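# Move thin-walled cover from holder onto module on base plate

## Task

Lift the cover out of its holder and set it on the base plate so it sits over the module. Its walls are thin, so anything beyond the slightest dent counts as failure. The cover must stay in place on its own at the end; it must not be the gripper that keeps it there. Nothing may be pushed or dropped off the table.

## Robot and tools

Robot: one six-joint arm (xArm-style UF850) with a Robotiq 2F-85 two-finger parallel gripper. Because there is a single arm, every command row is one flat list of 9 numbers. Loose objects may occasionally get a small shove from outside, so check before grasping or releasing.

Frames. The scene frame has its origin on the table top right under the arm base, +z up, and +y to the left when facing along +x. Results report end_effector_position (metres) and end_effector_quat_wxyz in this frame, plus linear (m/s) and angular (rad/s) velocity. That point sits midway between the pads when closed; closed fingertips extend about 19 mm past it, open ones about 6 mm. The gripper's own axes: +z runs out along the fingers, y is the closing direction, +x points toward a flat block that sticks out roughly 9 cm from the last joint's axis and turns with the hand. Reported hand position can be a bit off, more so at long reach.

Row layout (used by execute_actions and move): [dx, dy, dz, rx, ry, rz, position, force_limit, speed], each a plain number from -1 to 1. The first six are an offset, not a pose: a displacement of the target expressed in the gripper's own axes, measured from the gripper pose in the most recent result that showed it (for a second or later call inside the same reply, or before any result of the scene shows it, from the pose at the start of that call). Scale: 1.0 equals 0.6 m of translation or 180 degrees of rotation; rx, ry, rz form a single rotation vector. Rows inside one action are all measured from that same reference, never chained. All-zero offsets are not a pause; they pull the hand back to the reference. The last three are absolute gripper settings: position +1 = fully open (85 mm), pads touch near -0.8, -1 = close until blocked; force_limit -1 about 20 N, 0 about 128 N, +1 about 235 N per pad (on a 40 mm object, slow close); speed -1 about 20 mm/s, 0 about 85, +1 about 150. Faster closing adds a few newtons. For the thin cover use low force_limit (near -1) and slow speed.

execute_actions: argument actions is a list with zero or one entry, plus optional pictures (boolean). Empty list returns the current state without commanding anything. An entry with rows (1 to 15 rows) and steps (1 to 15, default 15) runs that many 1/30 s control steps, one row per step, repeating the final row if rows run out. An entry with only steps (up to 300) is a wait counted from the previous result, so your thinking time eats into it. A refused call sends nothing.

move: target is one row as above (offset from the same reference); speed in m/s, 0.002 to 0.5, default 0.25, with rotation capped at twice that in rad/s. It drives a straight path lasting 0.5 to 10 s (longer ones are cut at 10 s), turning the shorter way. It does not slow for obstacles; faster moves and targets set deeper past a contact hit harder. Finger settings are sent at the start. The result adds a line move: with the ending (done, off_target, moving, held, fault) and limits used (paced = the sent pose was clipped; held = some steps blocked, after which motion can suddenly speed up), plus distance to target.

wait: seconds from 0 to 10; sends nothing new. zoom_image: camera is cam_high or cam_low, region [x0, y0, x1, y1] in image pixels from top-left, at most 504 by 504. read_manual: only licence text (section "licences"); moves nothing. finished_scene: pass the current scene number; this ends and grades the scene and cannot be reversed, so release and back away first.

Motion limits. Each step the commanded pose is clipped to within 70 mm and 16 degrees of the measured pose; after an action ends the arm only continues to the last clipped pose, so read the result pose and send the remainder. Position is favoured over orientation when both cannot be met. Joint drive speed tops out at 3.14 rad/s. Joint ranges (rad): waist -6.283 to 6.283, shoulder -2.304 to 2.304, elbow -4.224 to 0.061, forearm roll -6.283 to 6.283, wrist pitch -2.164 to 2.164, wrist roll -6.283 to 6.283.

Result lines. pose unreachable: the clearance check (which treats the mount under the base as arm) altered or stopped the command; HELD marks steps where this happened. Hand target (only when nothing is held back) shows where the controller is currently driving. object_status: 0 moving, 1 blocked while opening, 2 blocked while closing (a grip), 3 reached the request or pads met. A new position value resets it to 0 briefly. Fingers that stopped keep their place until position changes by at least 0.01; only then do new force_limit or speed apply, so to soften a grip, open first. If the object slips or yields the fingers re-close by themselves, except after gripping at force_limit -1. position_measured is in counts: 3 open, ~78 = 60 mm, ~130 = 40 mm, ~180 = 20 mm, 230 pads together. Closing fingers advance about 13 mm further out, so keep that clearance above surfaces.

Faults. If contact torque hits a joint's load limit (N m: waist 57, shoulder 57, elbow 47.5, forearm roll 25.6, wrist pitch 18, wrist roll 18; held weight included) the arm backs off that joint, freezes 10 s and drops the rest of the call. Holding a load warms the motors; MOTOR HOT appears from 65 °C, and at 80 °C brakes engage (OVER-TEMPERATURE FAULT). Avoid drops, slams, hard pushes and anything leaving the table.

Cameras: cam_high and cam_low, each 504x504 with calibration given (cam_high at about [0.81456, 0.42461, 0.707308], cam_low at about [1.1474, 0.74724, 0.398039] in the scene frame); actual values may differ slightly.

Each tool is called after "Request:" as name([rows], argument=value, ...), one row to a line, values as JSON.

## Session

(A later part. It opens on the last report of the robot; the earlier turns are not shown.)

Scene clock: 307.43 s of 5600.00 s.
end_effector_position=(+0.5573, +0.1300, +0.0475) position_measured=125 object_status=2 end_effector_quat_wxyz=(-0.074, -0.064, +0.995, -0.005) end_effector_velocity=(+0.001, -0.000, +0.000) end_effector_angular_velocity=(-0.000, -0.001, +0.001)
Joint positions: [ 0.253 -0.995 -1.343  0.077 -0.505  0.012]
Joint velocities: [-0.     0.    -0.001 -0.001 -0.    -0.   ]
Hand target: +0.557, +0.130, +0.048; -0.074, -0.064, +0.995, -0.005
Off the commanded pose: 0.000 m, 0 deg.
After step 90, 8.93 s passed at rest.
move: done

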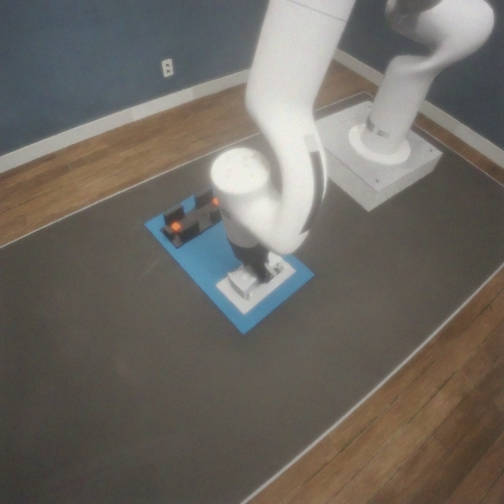

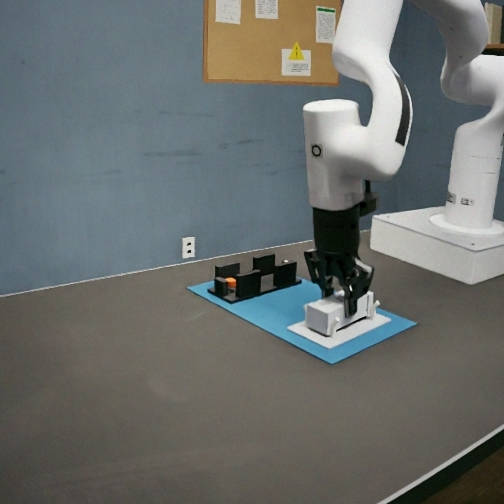

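Request:
move(target=[-0.0009,0,0.006,0,0,0,-1,-0.72,-1], speed=0.005)

Request:
zoom_image(camera="cam_low", region=[295, 280, 395, 350])

Scene clock: 313.50 s of 5600.00 s.
end_effector_position=(+0.5573, +0.1300, +0.0439) position_measured=125 object_status=2 end_effector_quat_wxyz=(-0.074, -0.064, +0.995, -0.005) end_effector_velocity=(+0.000, -0.000, -0.000) end_effector_angular_velocity=(-0.000, +0.000, +0.001)
Joint positions: [ 0.253 -1.002 -1.346  0.077 -0.501  0.012]
Joint velocities: [-0.    -0.    -0.    -0.001 -0.    -0.   ]
Hand target: +0.557, +0.130, +0.044; -0.074, -0.064, +0.995, -0.005
Off the commanded pose: 0.000 m, 0 deg.
After step 90, 2.10 s passed at rest.
move: done

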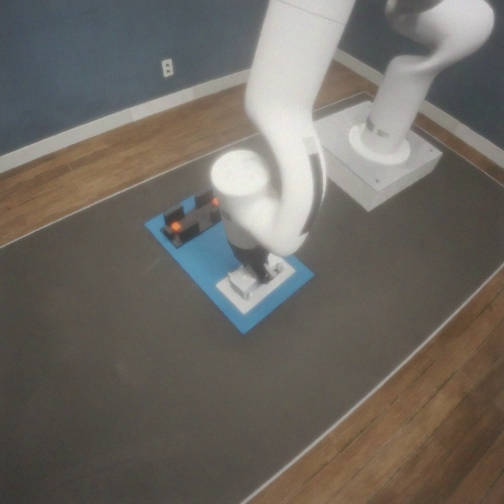

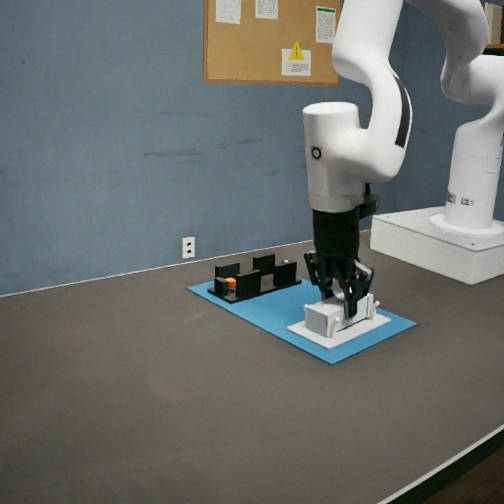

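Region (295, 280, 395, 350) of cam_low's 504x504 image, scaled by 5.040, with more detail than that image has; it fills the top 353 rows of this view, and the rest is white.

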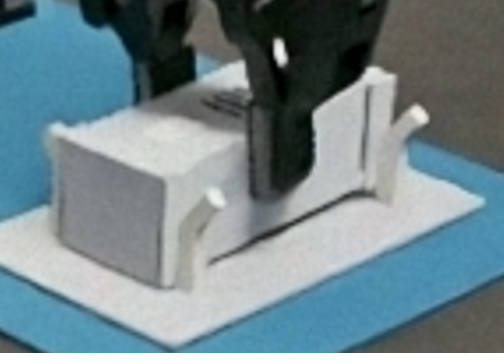

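Request:
move(target=[0,0,0,0,0,0,0.6,-1,-0.5], speed=0.02)

Request:
move(target=[0.015,0,-0.1,0,0,0,0.6,-1,-0.5], speed=0.1)

Request:
zoom_image(camera="cam_low", region=[280, 270, 400, 350])

Scene clock: 318.73 s of 5600.00 s.
end_effector_position=(+0.5573, +0.1300, +0.0439) position_measured=53 object_status=0 end_effector_quat_wxyz=(-0.074, -0.064, +0.995, -0.005) end_effector_velocity=(+0.001, +0.000, +0.000) end_effector_angular_velocity=(+0.000, -0.001, -0.000)
Joint positions: [ 0.253 -1.002 -1.346  0.077 -0.501  0.012]
Joint velocities: [ 0.     0.    -0.001  0.    -0.     0.   ]
Hand target: +0.557, +0.130, +0.044; -0.074, -0.064, +0.995, -0.005
Off the commanded pose: 0.000 m, 0 deg.
After step 90, 1.37 s passed at rest.
move: done

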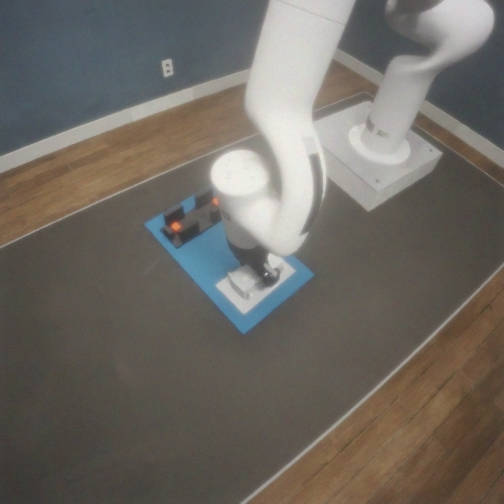

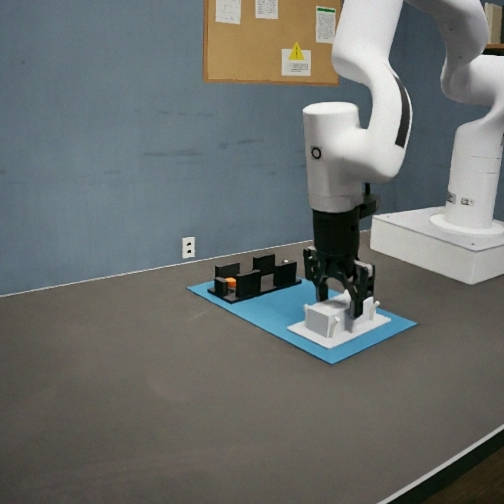

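Scene clock: 319.70 s of 5600.00 s.
end_effector_position=(+0.5570, +0.1299, +0.1043) position_measured=53 object_status=3 end_effector_quat_wxyz=(-0.074, -0.064, +0.995, -0.005) end_effector_velocity=(-0.000, +0.000, +0.001) end_effector_angular_velocity=(+0.000, +0.000, -0.000)
Joint positions: [ 0.251 -0.886 -1.309  0.067 -0.58   0.021]
Joint velocities: [-0.     0.002  0.001  0.    -0.001  0.   ]
Hand target: +0.557, +0.130, +0.105; -0.074, -0.064, +0.995, -0.005
Off the commanded pose: 0.000 m, 0 deg.
move: done

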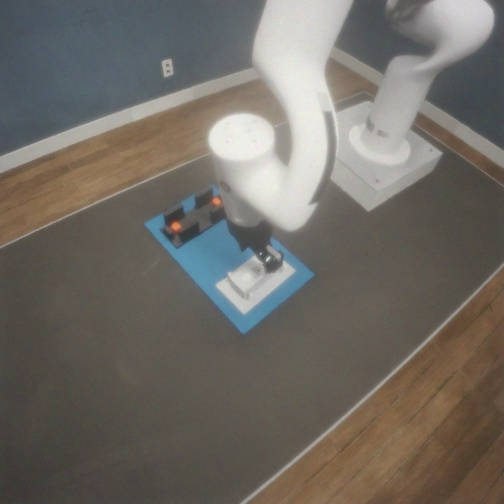

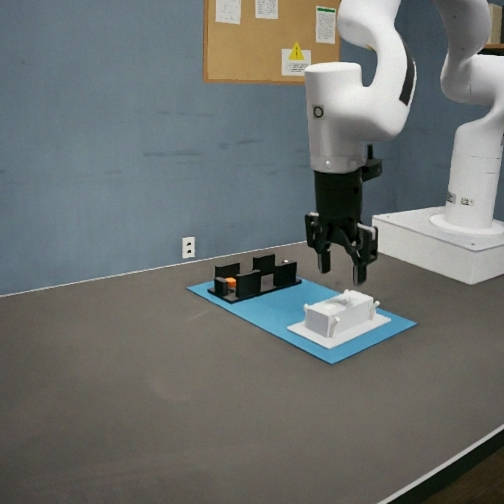

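Region (280, 270, 400, 350) of cam_low's 504x504 image, scaled by 4.200, with more detail than that image has.

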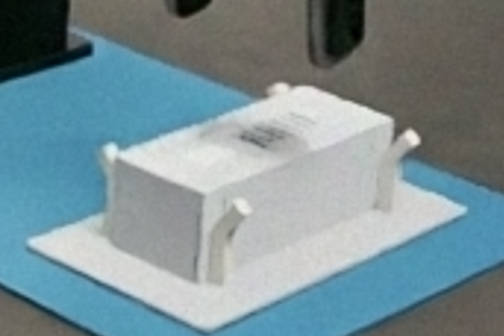

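Request:
finished_scene(scene=1)

The scene is finished: the task was done.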